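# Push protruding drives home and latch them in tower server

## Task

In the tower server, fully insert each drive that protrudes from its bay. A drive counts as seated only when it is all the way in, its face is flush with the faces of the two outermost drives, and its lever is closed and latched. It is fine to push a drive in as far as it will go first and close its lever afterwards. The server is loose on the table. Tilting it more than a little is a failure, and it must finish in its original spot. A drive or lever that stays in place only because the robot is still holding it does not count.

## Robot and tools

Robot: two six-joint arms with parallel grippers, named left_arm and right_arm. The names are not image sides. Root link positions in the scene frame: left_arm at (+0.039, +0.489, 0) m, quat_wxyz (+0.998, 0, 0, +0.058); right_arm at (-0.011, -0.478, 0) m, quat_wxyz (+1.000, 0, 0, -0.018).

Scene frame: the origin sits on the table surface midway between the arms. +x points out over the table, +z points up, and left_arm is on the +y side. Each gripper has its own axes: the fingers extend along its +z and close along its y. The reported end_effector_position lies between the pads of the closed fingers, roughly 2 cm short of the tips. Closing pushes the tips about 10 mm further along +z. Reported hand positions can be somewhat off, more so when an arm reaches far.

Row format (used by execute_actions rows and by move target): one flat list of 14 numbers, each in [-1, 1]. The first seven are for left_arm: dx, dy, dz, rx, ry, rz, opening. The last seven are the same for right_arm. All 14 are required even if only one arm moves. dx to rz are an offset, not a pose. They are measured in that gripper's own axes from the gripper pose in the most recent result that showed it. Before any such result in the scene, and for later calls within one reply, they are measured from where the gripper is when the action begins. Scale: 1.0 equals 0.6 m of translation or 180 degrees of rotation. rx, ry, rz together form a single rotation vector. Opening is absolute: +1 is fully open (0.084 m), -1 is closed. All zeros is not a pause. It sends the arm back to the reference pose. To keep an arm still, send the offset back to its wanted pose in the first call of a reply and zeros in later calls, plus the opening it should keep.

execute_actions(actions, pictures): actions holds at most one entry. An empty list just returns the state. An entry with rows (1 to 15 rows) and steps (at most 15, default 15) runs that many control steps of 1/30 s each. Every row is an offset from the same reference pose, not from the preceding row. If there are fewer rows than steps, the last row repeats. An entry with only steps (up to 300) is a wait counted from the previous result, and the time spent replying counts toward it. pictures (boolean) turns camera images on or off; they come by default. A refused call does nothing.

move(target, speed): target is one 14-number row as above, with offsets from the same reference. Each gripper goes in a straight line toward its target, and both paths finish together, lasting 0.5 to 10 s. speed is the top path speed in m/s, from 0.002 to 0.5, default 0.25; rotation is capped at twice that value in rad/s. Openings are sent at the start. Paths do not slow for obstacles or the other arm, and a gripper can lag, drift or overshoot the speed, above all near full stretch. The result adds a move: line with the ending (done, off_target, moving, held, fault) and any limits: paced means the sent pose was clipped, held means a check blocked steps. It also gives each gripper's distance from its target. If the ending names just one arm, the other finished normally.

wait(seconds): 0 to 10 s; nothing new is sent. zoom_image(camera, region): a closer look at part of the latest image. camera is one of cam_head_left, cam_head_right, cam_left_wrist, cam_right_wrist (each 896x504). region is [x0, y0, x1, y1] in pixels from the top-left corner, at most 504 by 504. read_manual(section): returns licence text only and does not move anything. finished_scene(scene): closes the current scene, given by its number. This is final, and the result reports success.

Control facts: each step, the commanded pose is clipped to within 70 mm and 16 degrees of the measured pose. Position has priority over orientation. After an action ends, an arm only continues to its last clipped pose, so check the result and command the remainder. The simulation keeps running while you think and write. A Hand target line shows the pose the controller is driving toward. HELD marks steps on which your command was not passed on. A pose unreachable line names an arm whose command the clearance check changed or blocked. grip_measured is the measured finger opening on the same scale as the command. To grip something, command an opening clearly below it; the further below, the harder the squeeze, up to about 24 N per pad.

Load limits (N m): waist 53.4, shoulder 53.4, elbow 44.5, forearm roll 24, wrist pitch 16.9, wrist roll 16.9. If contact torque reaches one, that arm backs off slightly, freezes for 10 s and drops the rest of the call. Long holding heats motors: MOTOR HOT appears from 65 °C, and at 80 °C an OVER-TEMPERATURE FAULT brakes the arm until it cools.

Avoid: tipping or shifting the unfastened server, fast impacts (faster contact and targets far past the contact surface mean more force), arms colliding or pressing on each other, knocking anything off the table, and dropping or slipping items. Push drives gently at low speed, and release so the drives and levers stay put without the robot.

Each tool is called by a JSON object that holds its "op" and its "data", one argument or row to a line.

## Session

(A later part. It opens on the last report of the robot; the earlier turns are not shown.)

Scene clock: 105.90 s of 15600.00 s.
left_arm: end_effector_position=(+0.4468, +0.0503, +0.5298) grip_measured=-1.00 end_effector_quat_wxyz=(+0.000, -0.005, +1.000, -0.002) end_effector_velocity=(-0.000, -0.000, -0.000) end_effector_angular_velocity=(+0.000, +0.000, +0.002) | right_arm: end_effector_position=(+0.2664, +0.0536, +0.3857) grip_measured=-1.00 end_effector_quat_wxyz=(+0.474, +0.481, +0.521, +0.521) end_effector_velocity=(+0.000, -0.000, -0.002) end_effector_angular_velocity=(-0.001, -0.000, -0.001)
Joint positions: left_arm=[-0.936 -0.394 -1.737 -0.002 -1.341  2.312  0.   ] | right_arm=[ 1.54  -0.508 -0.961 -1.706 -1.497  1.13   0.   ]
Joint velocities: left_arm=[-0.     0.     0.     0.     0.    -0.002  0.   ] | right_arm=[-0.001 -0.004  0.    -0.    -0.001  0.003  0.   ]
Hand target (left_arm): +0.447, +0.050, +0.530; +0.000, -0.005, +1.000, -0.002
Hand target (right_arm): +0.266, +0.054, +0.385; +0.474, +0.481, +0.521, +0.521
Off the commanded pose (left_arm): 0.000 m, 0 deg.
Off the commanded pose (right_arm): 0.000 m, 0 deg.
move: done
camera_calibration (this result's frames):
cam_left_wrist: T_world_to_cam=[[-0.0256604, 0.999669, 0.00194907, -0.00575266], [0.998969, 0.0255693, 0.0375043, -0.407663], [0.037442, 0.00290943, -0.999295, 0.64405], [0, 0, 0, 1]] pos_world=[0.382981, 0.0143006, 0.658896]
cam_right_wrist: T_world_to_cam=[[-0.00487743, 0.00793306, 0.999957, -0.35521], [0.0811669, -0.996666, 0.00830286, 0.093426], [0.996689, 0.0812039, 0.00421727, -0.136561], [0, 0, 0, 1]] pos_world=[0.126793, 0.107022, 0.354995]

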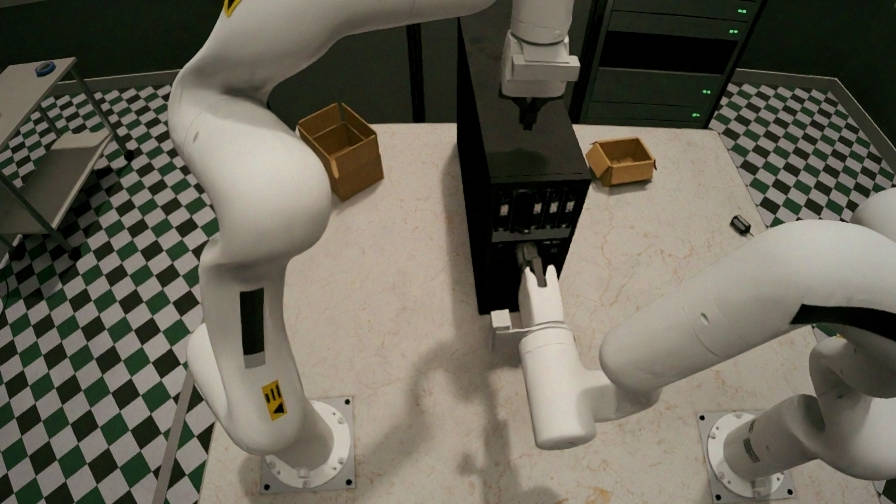

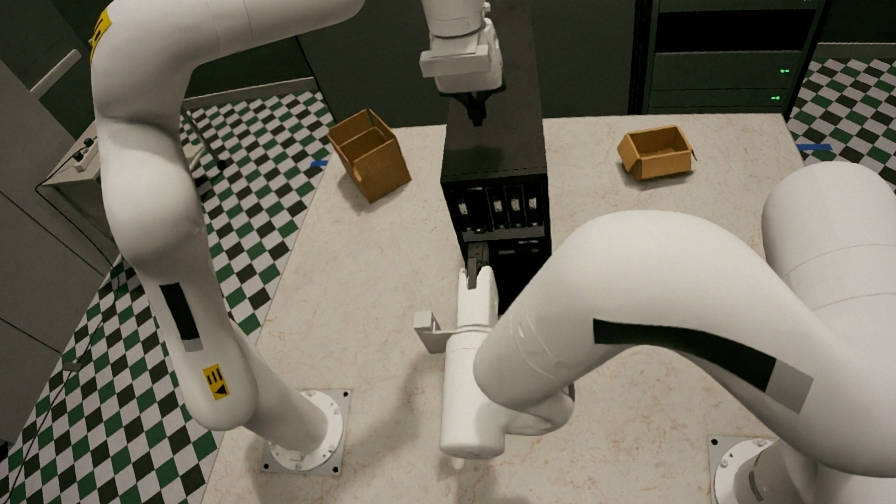

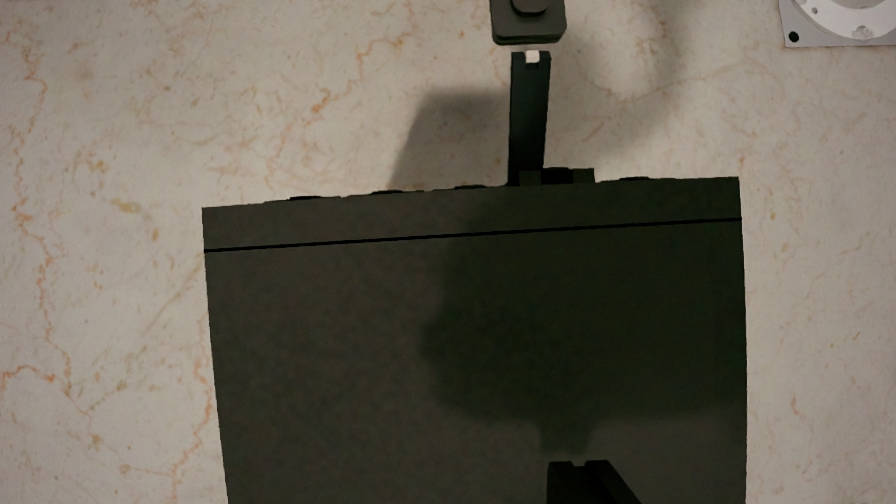

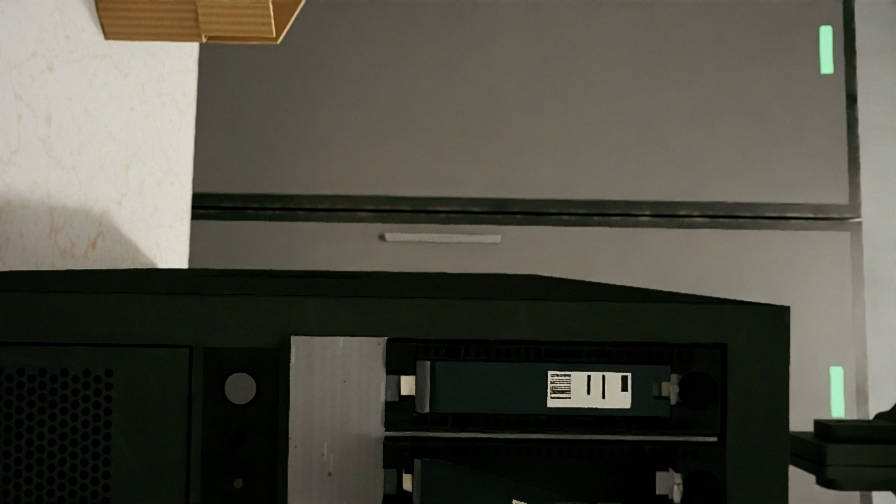

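I'll check the current state before I move anything.

{"op": "execute_actions", "data": {
  "actions": []
}}

Scene clock: 112.43 s of 15600.00 s.
left_arm: end_effector_position=(+0.4468, +0.0503, +0.5298) grip_measured=-1.00 end_effector_quat_wxyz=(+0.000, -0.005, +1.000, -0.002) end_effector_velocity=(-0.000, +0.000, -0.000) end_effector_angular_velocity=(+0.000, +0.000, +0.001) | right_arm: end_effector_position=(+0.2664, +0.0536, +0.3854) grip_measured=-1.00 end_effector_quat_wxyz=(+0.474, +0.481, +0.521, +0.521) end_effector_velocity=(+0.001, -0.000, +0.001) end_effector_angular_velocity=(+0.001, -0.000, -0.002)
Joint positions: left_arm=[-0.936 -0.394 -1.737 -0.002 -1.341  2.312  0.   ] | right_arm=[ 1.54  -0.508 -0.961 -1.706 -1.497  1.13   0.   ]
Joint velocities: left_arm=[-0.     0.     0.     0.     0.    -0.001  0.   ] | right_arm=[-0.001  0.001  0.     0.    -0.    -0.     0.   ]
Hand target (left_arm): +0.447, +0.050, +0.530; +0.000, -0.005, +1.000, -0.002
Hand target (right_arm): +0.266, +0.054, +0.385; +0.474, +0.481, +0.521, +0.521
Off the commanded pose (left_arm): 0.000 m, 0 deg.
Off the commanded pose (right_arm): 0.000 m, 0 deg.
Steps of this call (steps 1 to 90: nothing new was sent; then 3.53 s passed at rest). Readings (end_effector_position):
1: left_arm (+0.4468, +0.0503, +0.5298) | right_arm (+0.2664, +0.0536, +0.3856)
2: left_arm (+0.4468, +0.0503, +0.5298) | right_arm (+0.2664, +0.0536, +0.3856)
4: left_arm (+0.4468, +0.0503, +0.5298) | right_arm (+0.2664, +0.0536, +0.3855)
8: left_arm (+0.4468, +0.0503, +0.5298) | right_arm (+0.2664, +0.0536, +0.3854)
90: the state above
camera_calibration (this result's frames):
cam_left_wrist: T_world_to_cam=[[-0.0256606, 0.999669, 0.00194899, -0.00575253], [0.998969, 0.0255696, 0.0375044, -0.407663], [0.0374421, 0.00290937, -0.999295, 0.64405], [0, 0, 0, 1]] pos_world=[0.382981, 0.0143006, 0.658896]
cam_right_wrist: T_world_to_cam=[[-0.00482506, 0.00820046, 0.999955, -0.35494], [0.0811823, -0.996662, 0.00856518, 0.0932998], [0.996688, 0.08122, 0.00414322, -0.136528], [0, 0, 0, 1]] pos_world=[0.126789, 0.106988, 0.35469]

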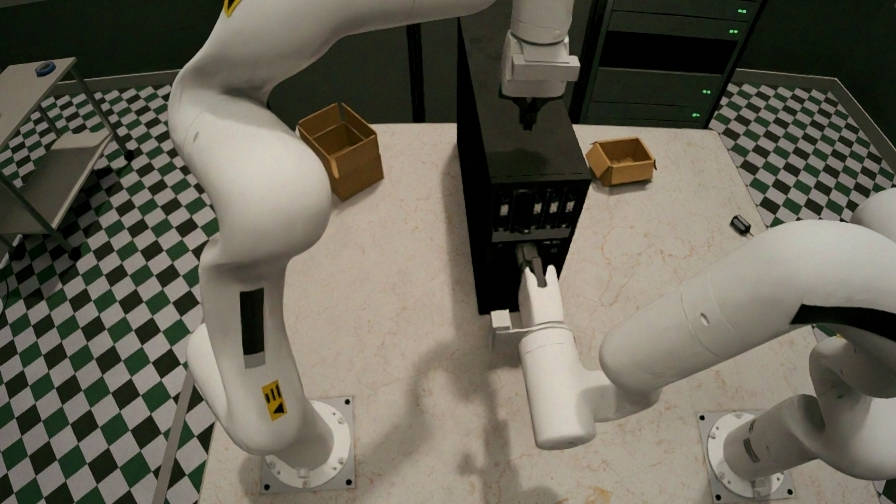

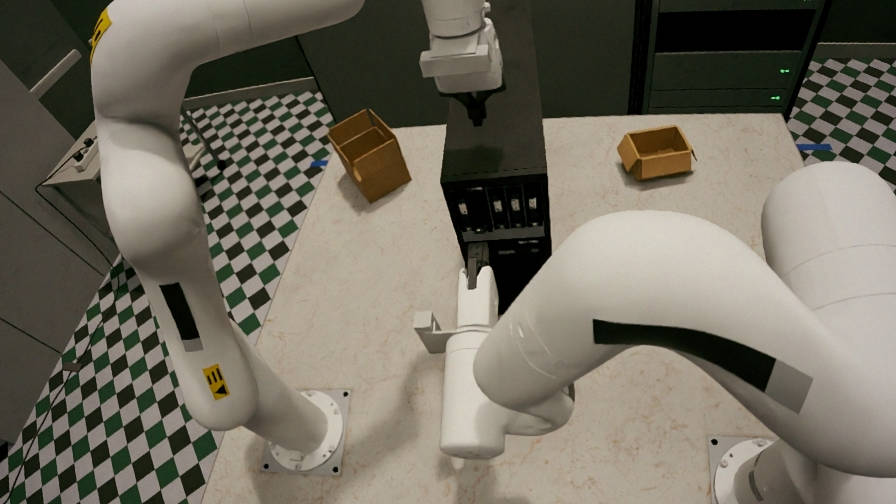

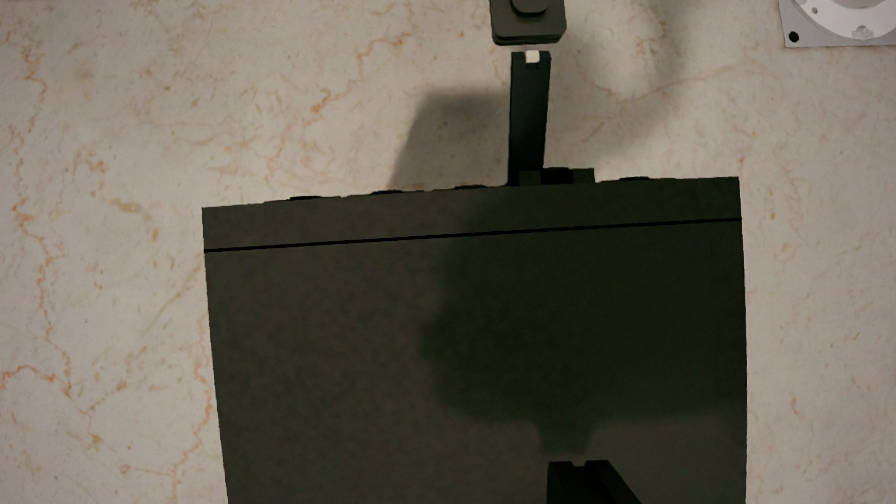

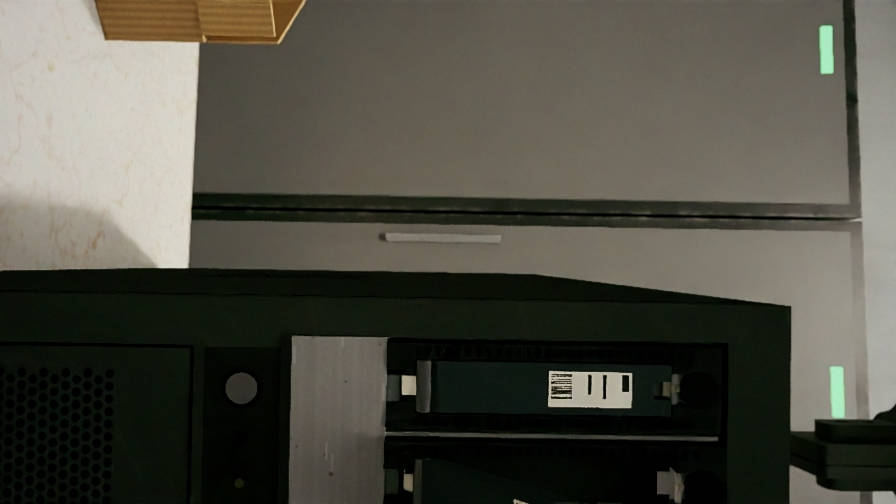

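Nothing is touching the server right now, so I'll measure its front top corners. That gives me a reference from before the lever push.

{"op": "zoom_image", "data": {
  "camera": "cam_left_wrist",
  "region": [186, 195, 226, 215]
}}

{"op": "zoom_image", "data": {
  "camera": "cam_left_wrist",
  "region": [706, 160, 746, 180]
}}

Region (186, 195, 226, 215) of cam_left_wrist's 896x504 image, scaled by 12.600, with more detail than that image has.

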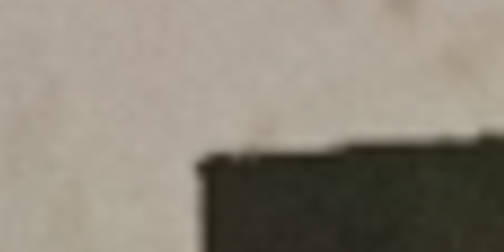

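Region (706, 160, 746, 180) of cam_left_wrist's 896x504 image, scaled by 12.600, with more detail than that image has.

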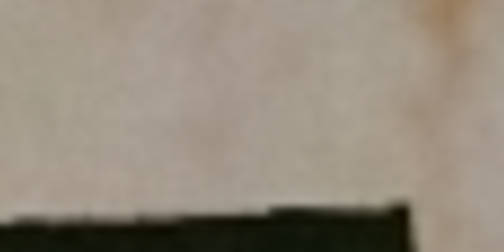

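The left wrist is about 0.6° off its baseline orientation, which shifts the corner readings by a few pixels. That makes this reading not comparable with the baseline. I'll correct the left hand to the exact baseline pose. In the same move I'll bring the right hand slowly up to the lever, stopping short so I can check it first.

{"op": "move", "data": {
  "target": [0, -0.0002, -0.0003, -0.00127, 0, 0.00318, -1, 0, 0, 0.05, 0, 0, 0, -1],
  "speed": 0.03
}}

Scene clock: 126.03 s of 15600.00 s.
left_arm: end_effector_position=(+0.4468, +0.0502, +0.5300) grip_measured=-1.00 end_effector_quat_wxyz=(+0.000, +0.000, +1.000, +0.000) end_effector_velocity=(-0.000, +0.000, -0.000) end_effector_angular_velocity=(+0.001, +0.000, -0.002) | right_arm: end_effector_position=(+0.2962, +0.0562, +0.3853) grip_measured=-1.00 end_effector_quat_wxyz=(+0.474, +0.481, +0.521, +0.521) end_effector_velocity=(+0.000, +0.001, +0.000) end_effector_angular_velocity=(-0.000, -0.000, +0.001)
Joint positions: left_arm=[-0.938 -0.396 -1.741  0.    -1.345  2.32   0.   ] | right_arm=[ 1.483 -0.519 -0.977 -1.757 -1.472  1.128  0.   ]
Joint velocities: left_arm=[-0.     0.     0.001  0.    -0.     0.002  0.   ] | right_arm=[-0.    -0.    -0.001 -0.002  0.001 -0.001  0.   ]
Hand target (left_arm): +0.447, +0.050, +0.530; +0.000, +0.000, +1.000, +0.000
Hand target (right_arm): +0.296, +0.056, +0.385; +0.474, +0.481, +0.521, +0.521
Off the commanded pose (left_arm): 0.000 m, 0 deg.
Off the commanded pose (right_arm): 0.000 m, 0 deg.
After step 90, 9.30 s passed at rest.
move: done
camera_calibration (this result's frames):
cam_left_wrist: T_world_to_cam=[[-0.0157065, 0.999859, 0.00592609, -0.012199], [0.999174, 0.015473, 0.0375881, -0.407297], [0.0374911, 0.00651157, -0.999276, 0.644019], [0, 0, 0, 1]] pos_world=[0.382624, 0.0143058, 0.658934]
cam_right_wrist: T_world_to_cam=[[-0.0051434, 0.00818802, 0.999953, -0.354643], [0.0812044, -0.996661, 0.00857874, 0.0934877], [0.996684, 0.0812448, 0.00446132, -0.166575], [0, 0, 0, 1]] pos_world=[0.156607, 0.109613, 0.354568]

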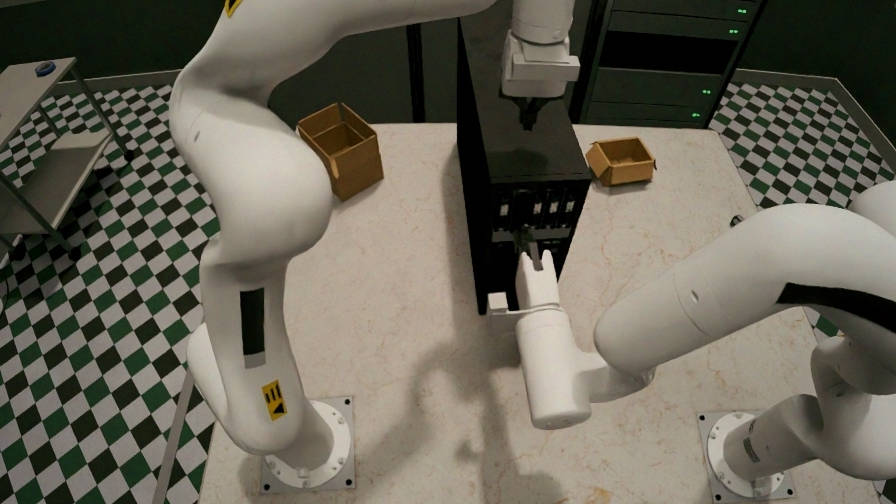

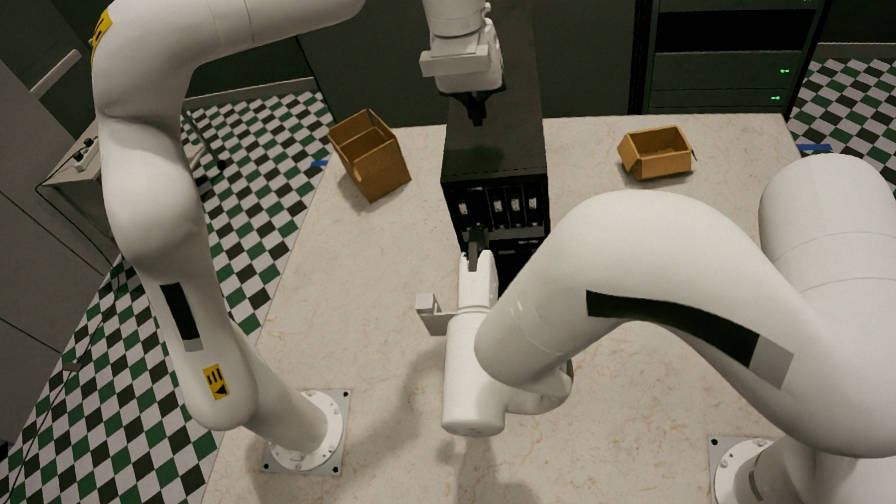

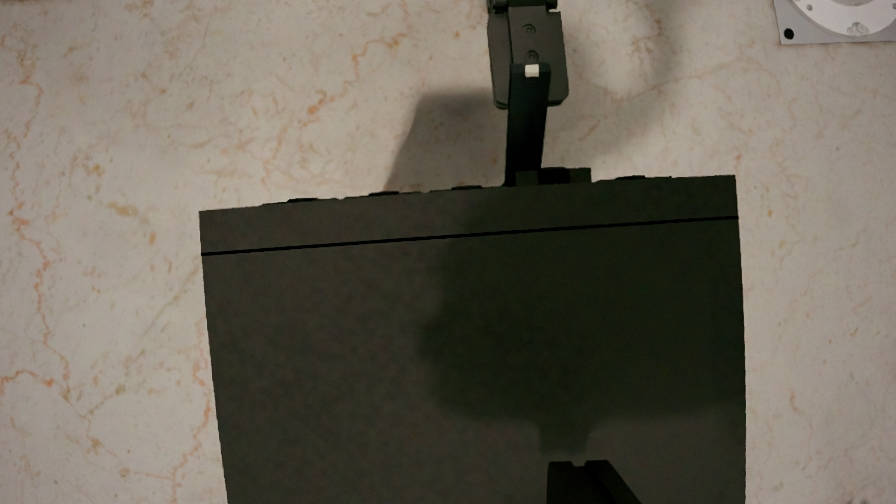

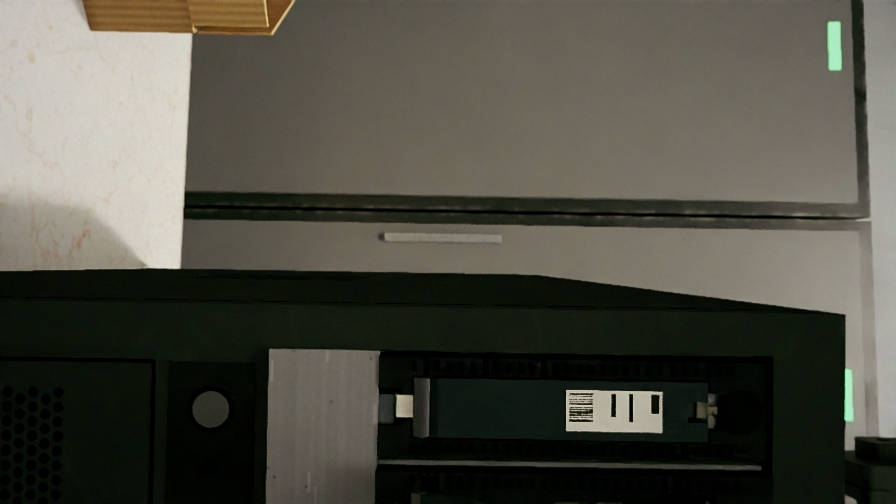

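The left hand is now at the exact baseline pose. The right hand reached its target without stalling, and the lever has started to swing in. I'll measure the corners here.

{"op": "zoom_image", "data": {
  "camera": "cam_left_wrist",
  "region": [186, 195, 226, 215]
}}

{"op": "zoom_image", "data": {
  "camera": "cam_left_wrist",
  "region": [706, 160, 746, 180]
}}

Region (186, 195, 226, 215) of cam_left_wrist's 896x504 image, scaled by 12.600, with more detail than that image has.

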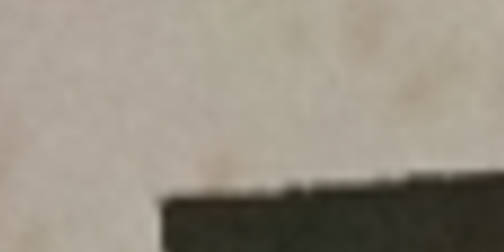

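Region (706, 160, 746, 180) of cam_left_wrist's 896x504 image, scaled by 12.600, with more detail than that image has.

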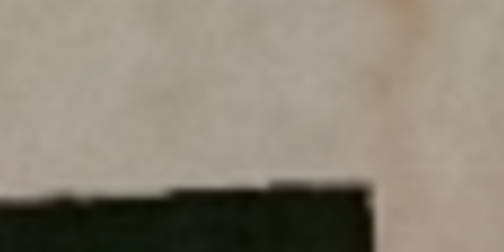

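At the exact baseline pose the server reads about +3–4 px u and +5–6 px v off. That is roughly 1–1.4 mm in y and 2 mm in x, the same as my earlier reading to within about 1 px. So touching the lever hasn't slid it any further. I'll continue the lever push slowly.

{"op": "move", "data": {
  "target": [0, 0, 0, 0, 0, 0, -1, 0, 0, 0.03, 0, 0, 0, -1],
  "speed": 0.02
}}

Scene clock: 131.07 s of 15600.00 s.
left_arm: end_effector_position=(+0.4468, +0.0502, +0.5300) grip_measured=-1.00 end_effector_quat_wxyz=(+0.000, +0.000, +1.000, +0.000) end_effector_velocity=(+0.000, +0.000, +0.000) end_effector_angular_velocity=(+0.000, -0.001, +0.000) | right_arm: end_effector_position=(+0.3140, +0.0578, +0.3853) grip_measured=-1.00 end_effector_quat_wxyz=(+0.474, +0.481, +0.521, +0.521) end_effector_velocity=(+0.001, +0.000, -0.000) end_effector_angular_velocity=(+0.001, -0.000, +0.000)
Joint positions: left_arm=[-0.938 -0.396 -1.741  0.    -1.345  2.32   0.   ] | right_arm=[ 1.449 -0.527 -0.99  -1.788 -1.456  1.127  0.   ]
Joint velocities: left_arm=[-0.    -0.    -0.     0.001  0.    -0.001  0.   ] | right_arm=[-0.001 -0.001 -0.001 -0.002  0.     0.001  0.   ]
Hand target (left_arm): +0.447, +0.050, +0.530; +0.000, +0.000, +1.000, +0.000
Hand target (right_arm): +0.314, +0.058, +0.385; +0.474, +0.481, +0.521, +0.521
Off the commanded pose (left_arm): 0.000 m, 0 deg.
Off the commanded pose (right_arm): 0.000 m, 0 deg.
After step 90, 0.87 s passed at rest.
move: done
camera_calibration (this result's frames):
cam_left_wrist: T_world_to_cam=[[-0.0157063, 0.999859, 0.00592617, -0.0121992], [0.999174, 0.0154727, 0.037588, -0.407297], [0.037491, 0.00651164, -0.999276, 0.644019], [0, 0, 0, 1]] pos_world=[0.382624, 0.0143058, 0.658934]
cam_right_wrist: T_world_to_cam=[[-0.0054118, 0.00814903, 0.999952, -0.354468], [0.0812006, -0.996661, 0.00856167, 0.0936158], [0.996683, 0.0812431, 0.00473203, -0.184595], [0, 0, 0, 1]] pos_world=[0.174462, 0.111189, 0.354523]

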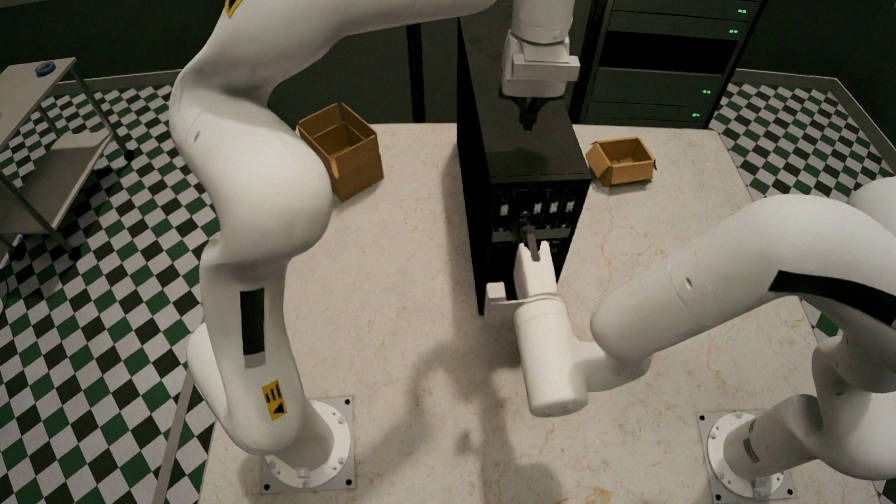

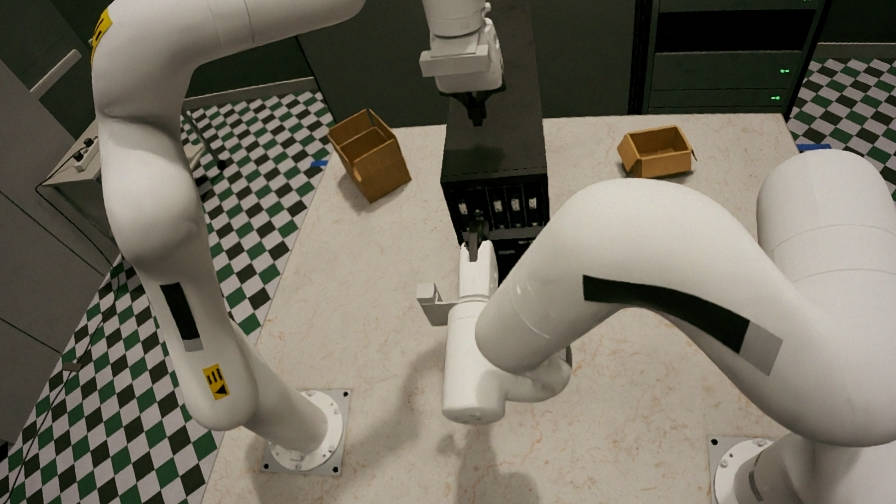

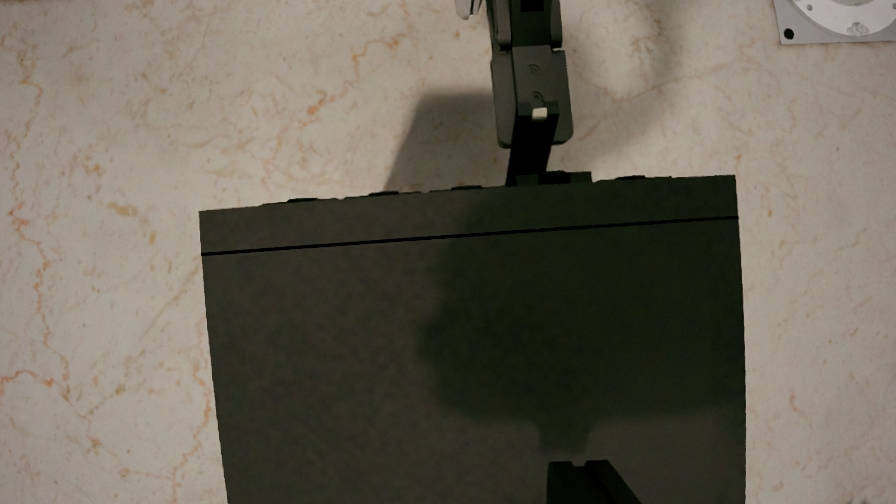

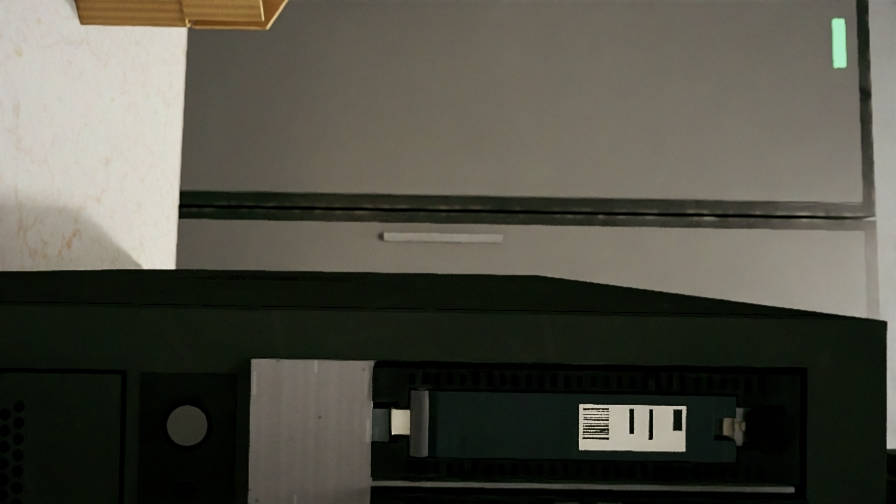

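The move went the full 18 mm with no stall, and the lever is closing. I'll check one corner for slide before the next step.

{"op": "zoom_image", "data": {
  "camera": "cam_left_wrist",
  "region": [706, 160, 746, 180]
}}

Region (706, 160, 746, 180) of cam_left_wrist's 896x504 image, scaled by 12.600, with more detail than that image has.

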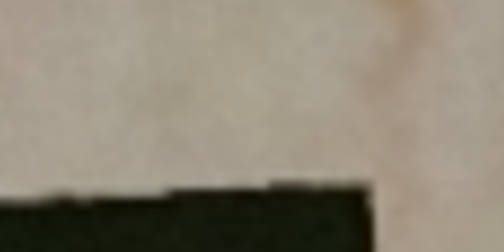

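That corner hasn't moved. It's still at about (372, 184) in the zoom, so there's no new slide. The lever load will rise near the end, so the next step is smaller.

{"op": "move", "data": {
  "target": [0, 0, 0, 0, 0, 0, -1, 0, 0, 0.02, 0, 0, 0, -1],
  "speed": 0.02
}}

Scene clock: 134.23 s of 15600.00 s.
left_arm: end_effector_position=(+0.4468, +0.0502, +0.5300) grip_measured=-1.00 end_effector_quat_wxyz=(+0.000, +0.000, +1.000, +0.000) end_effector_velocity=(+0.000, -0.000, -0.000) end_effector_angular_velocity=(+0.000, +0.000, -0.001) | right_arm: end_effector_position=(+0.3259, +0.0588, +0.3854) grip_measured=-1.00 end_effector_quat_wxyz=(+0.474, +0.481, +0.521, +0.521) end_effector_velocity=(+0.001, +0.000, -0.001) end_effector_angular_velocity=(-0.002, -0.000, +0.000)
Joint positions: left_arm=[-0.938 -0.396 -1.741  0.    -1.345  2.32   0.   ] | right_arm=[ 1.427 -0.533 -0.999 -1.807 -1.446  1.126  0.   ]
Joint velocities: left_arm=[ 0.    -0.    -0.    -0.    -0.     0.001  0.   ] | right_arm=[-0.001 -0.002 -0.    -0.002  0.    -0.     0.   ]
Hand target (left_arm): +0.447, +0.050, +0.530; +0.000, +0.000, +1.000, +0.000
Hand target (right_arm): +0.326, +0.059, +0.385; +0.474, +0.481, +0.521, +0.521
Off the commanded pose (left_arm): 0.000 m, 0 deg.
Off the commanded pose (right_arm): 0.000 m, 0 deg.
move: done
camera_calibration (this result's frames):
cam_left_wrist: T_world_to_cam=[[-0.0157062, 0.999859, 0.00592612, -0.0121991], [0.999174, 0.0154727, 0.0375881, -0.407297], [0.0374911, 0.00651159, -0.999276, 0.644019], [0, 0, 0, 1]] pos_world=[0.382624, 0.0143058, 0.658934]
cam_right_wrist: T_world_to_cam=[[-0.005736, 0.00805216, 0.999951, -0.354361], [0.0811359, -0.996667, 0.00849113, 0.0937389], [0.996687, 0.0811807, 0.00506357, -0.19664], [0, 0, 0, 1]] pos_world=[0.186351, 0.112243, 0.354544]

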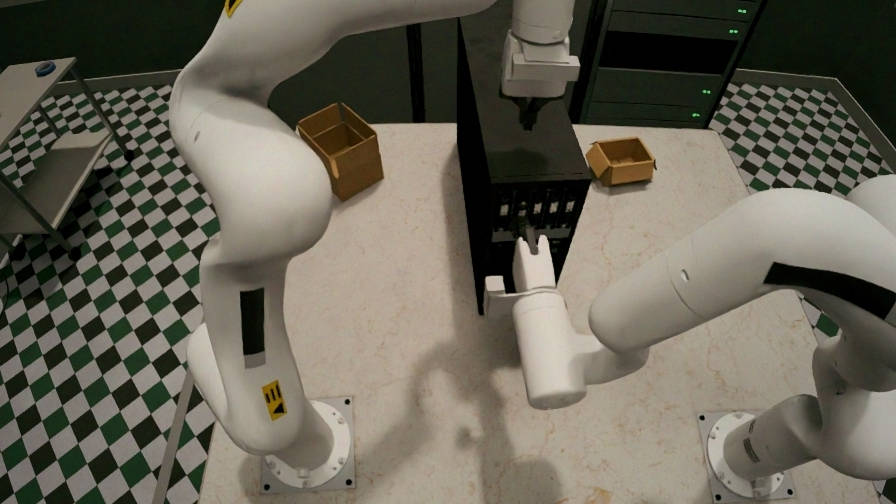

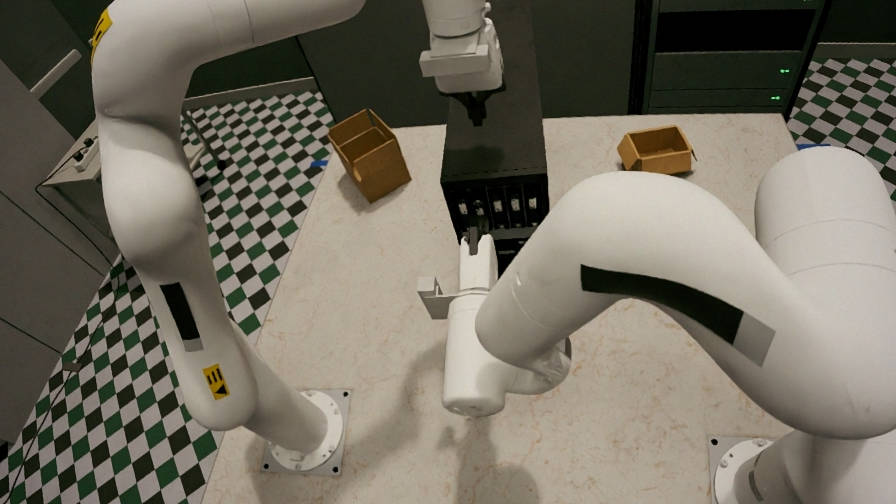

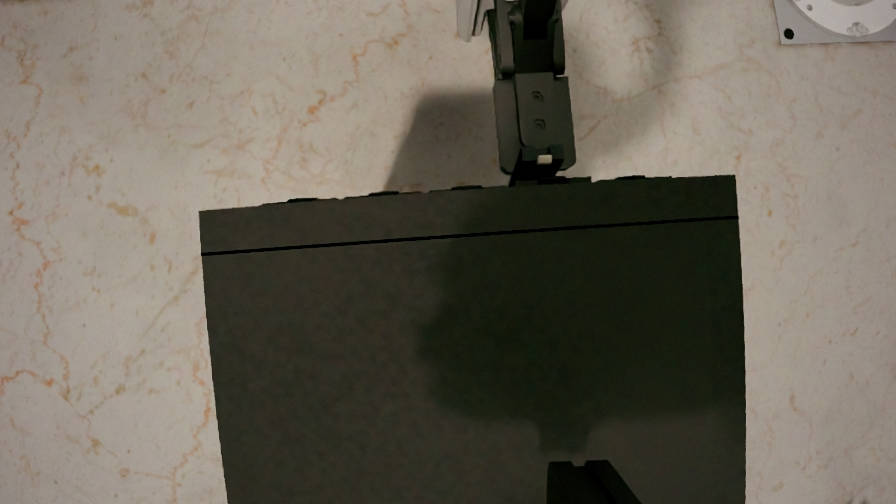

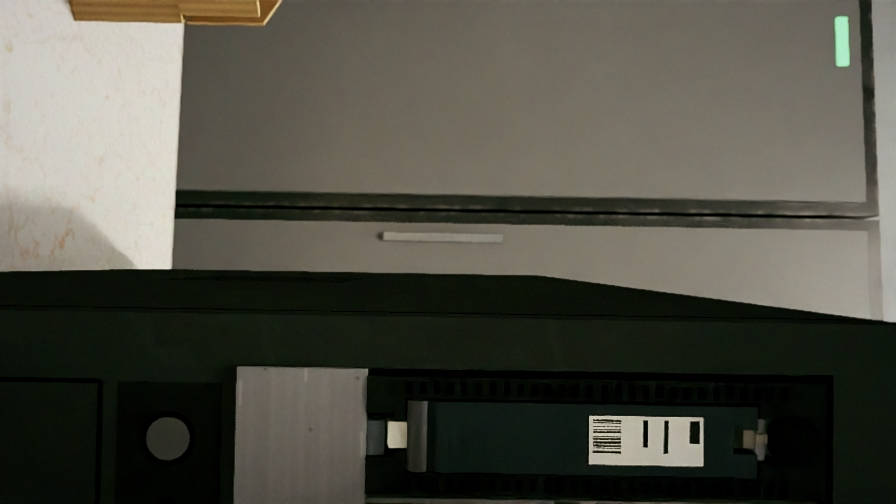

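That step also went the full distance. The lever is nearly flat and the carrier front has moved in. Another corner check before the last few millimetres.

{"op": "zoom_image", "data": {
  "camera": "cam_left_wrist",
  "region": [706, 160, 746, 180]
}}

Region (706, 160, 746, 180) of cam_left_wrist's 896x504 image, scaled by 12.600, with more detail than that image has.

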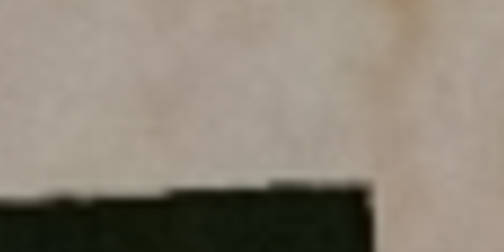

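The corner is still in the same place. I'll take the rest of the lever travel in 5 mm steps.

{"op": "move", "data": {
  "target": [0, 0, 0, 0, 0, 0, -1, 0, 0, 0.00833, 0, 0, 0, -1],
  "speed": 0.015
}}

Scene clock: 136.27 s of 15600.00 s.
left_arm: end_effector_position=(+0.4468, +0.0502, +0.5300) grip_measured=-1.00 end_effector_quat_wxyz=(+0.000, +0.000, +1.000, +0.000) end_effector_velocity=(+0.000, -0.000, +0.000) end_effector_angular_velocity=(-0.000, -0.000, +0.001) | right_arm: end_effector_position=(+0.3308, +0.0592, +0.3854) grip_measured=-1.00 end_effector_quat_wxyz=(+0.474, +0.481, +0.521, +0.521) end_effector_velocity=(+0.001, -0.000, +0.001) end_effector_angular_velocity=(+0.002, -0.001, -0.001)
Joint positions: left_arm=[-0.938 -0.396 -1.741  0.    -1.345  2.32   0.   ] | right_arm=[ 1.418 -0.535 -1.003 -1.815 -1.442  1.125  0.   ]
Joint velocities: left_arm=[ 0.     0.    -0.001  0.     0.    -0.001  0.   ] | right_arm=[-0.002  0.001 -0.001 -0.001  0.     0.     0.   ]
Hand target (left_arm): +0.447, +0.050, +0.530; +0.000, +0.000, +1.000, +0.000
Hand target (right_arm): +0.331, +0.059, +0.385; +0.474, +0.481, +0.521, +0.521
Off the commanded pose (left_arm): 0.000 m, 0 deg.
Off the commanded pose (right_arm): 0.000 m, 0 deg.
move: done
camera_calibration (this result's frames):
cam_left_wrist: T_world_to_cam=[[-0.0157064, 0.999859, 0.00592607, -0.012199], [0.999174, 0.0154729, 0.0375881, -0.407297], [0.0374911, 0.00651154, -0.999276, 0.644019], [0, 0, 0, 1]] pos_world=[0.382624, 0.0143058, 0.658934]
cam_right_wrist: T_world_to_cam=[[-0.00590953, 0.00799334, 0.999951, -0.354319], [0.0810786, -0.996672, 0.00844629, 0.0937998], [0.99669, 0.0811245, 0.00524177, -0.201647], [0, 0, 0, 1]] pos_world=[0.191281, 0.112678, 0.354567]

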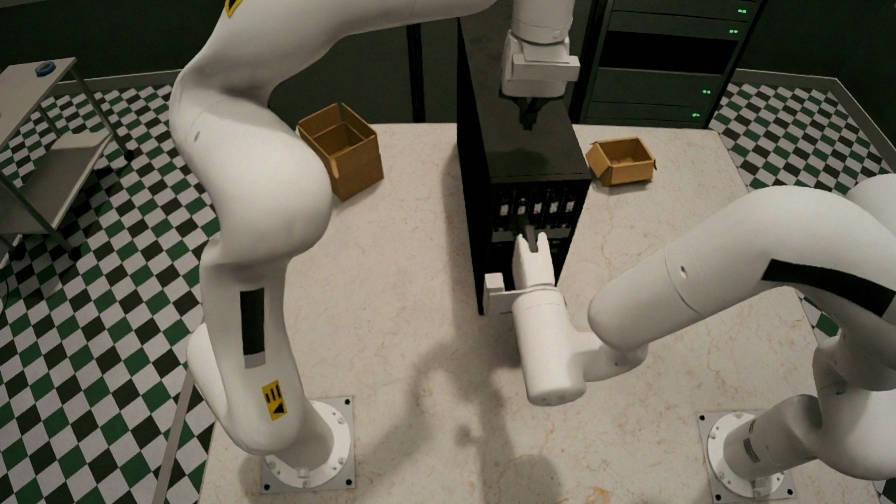

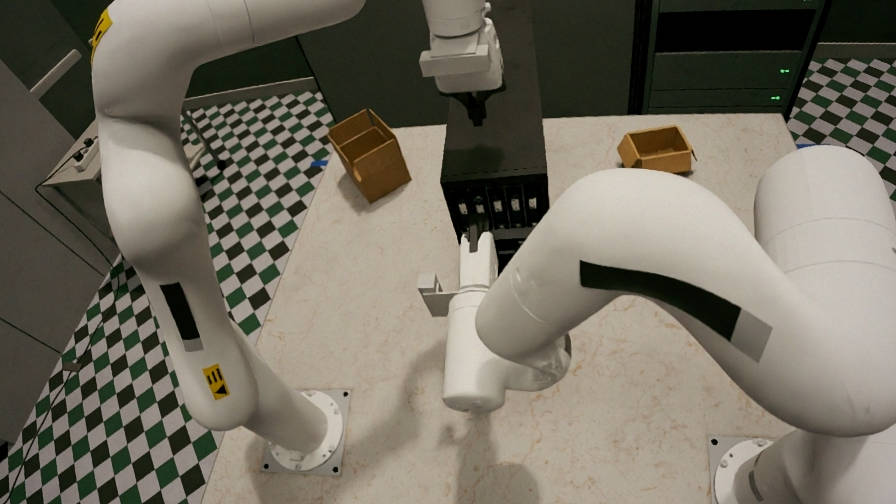

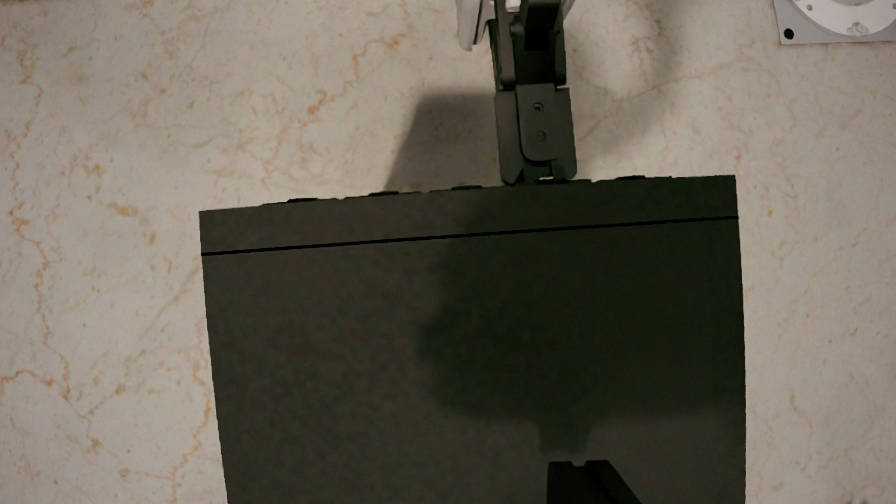

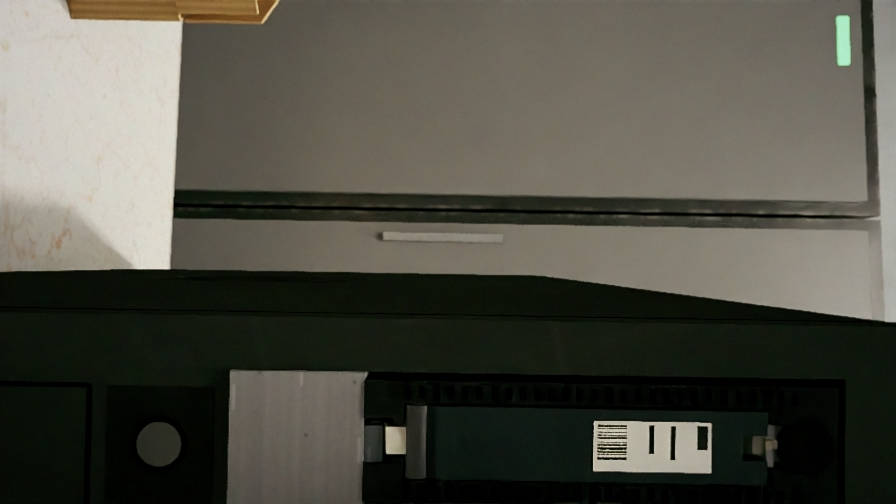

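That step also went the full distance, to x=0.3308. The white lever tip is almost level with the front. I'll zoom in there and recheck the corner.

{"op": "zoom_image", "data": {
  "camera": "cam_left_wrist",
  "region": [440, 140, 680, 210]
}}

{"op": "zoom_image", "data": {
  "camera": "cam_left_wrist",
  "region": [706, 160, 746, 180]
}}

Region (440, 140, 680, 210) of cam_left_wrist's 896x504 image, scaled by 2.100, with more detail than that image has; it fills the top 147 rows of this view, and the rest is white.

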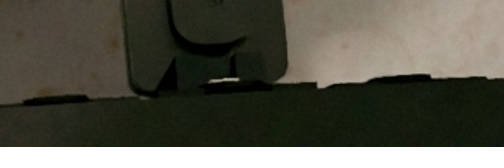

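Region (706, 160, 746, 180) of cam_left_wrist's 896x504 image, scaled by 12.600, with more detail than that image has.

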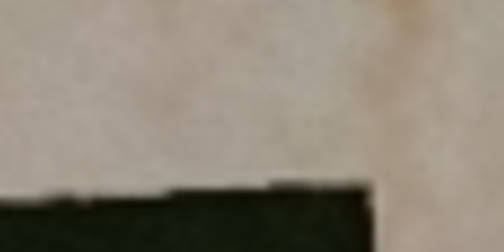

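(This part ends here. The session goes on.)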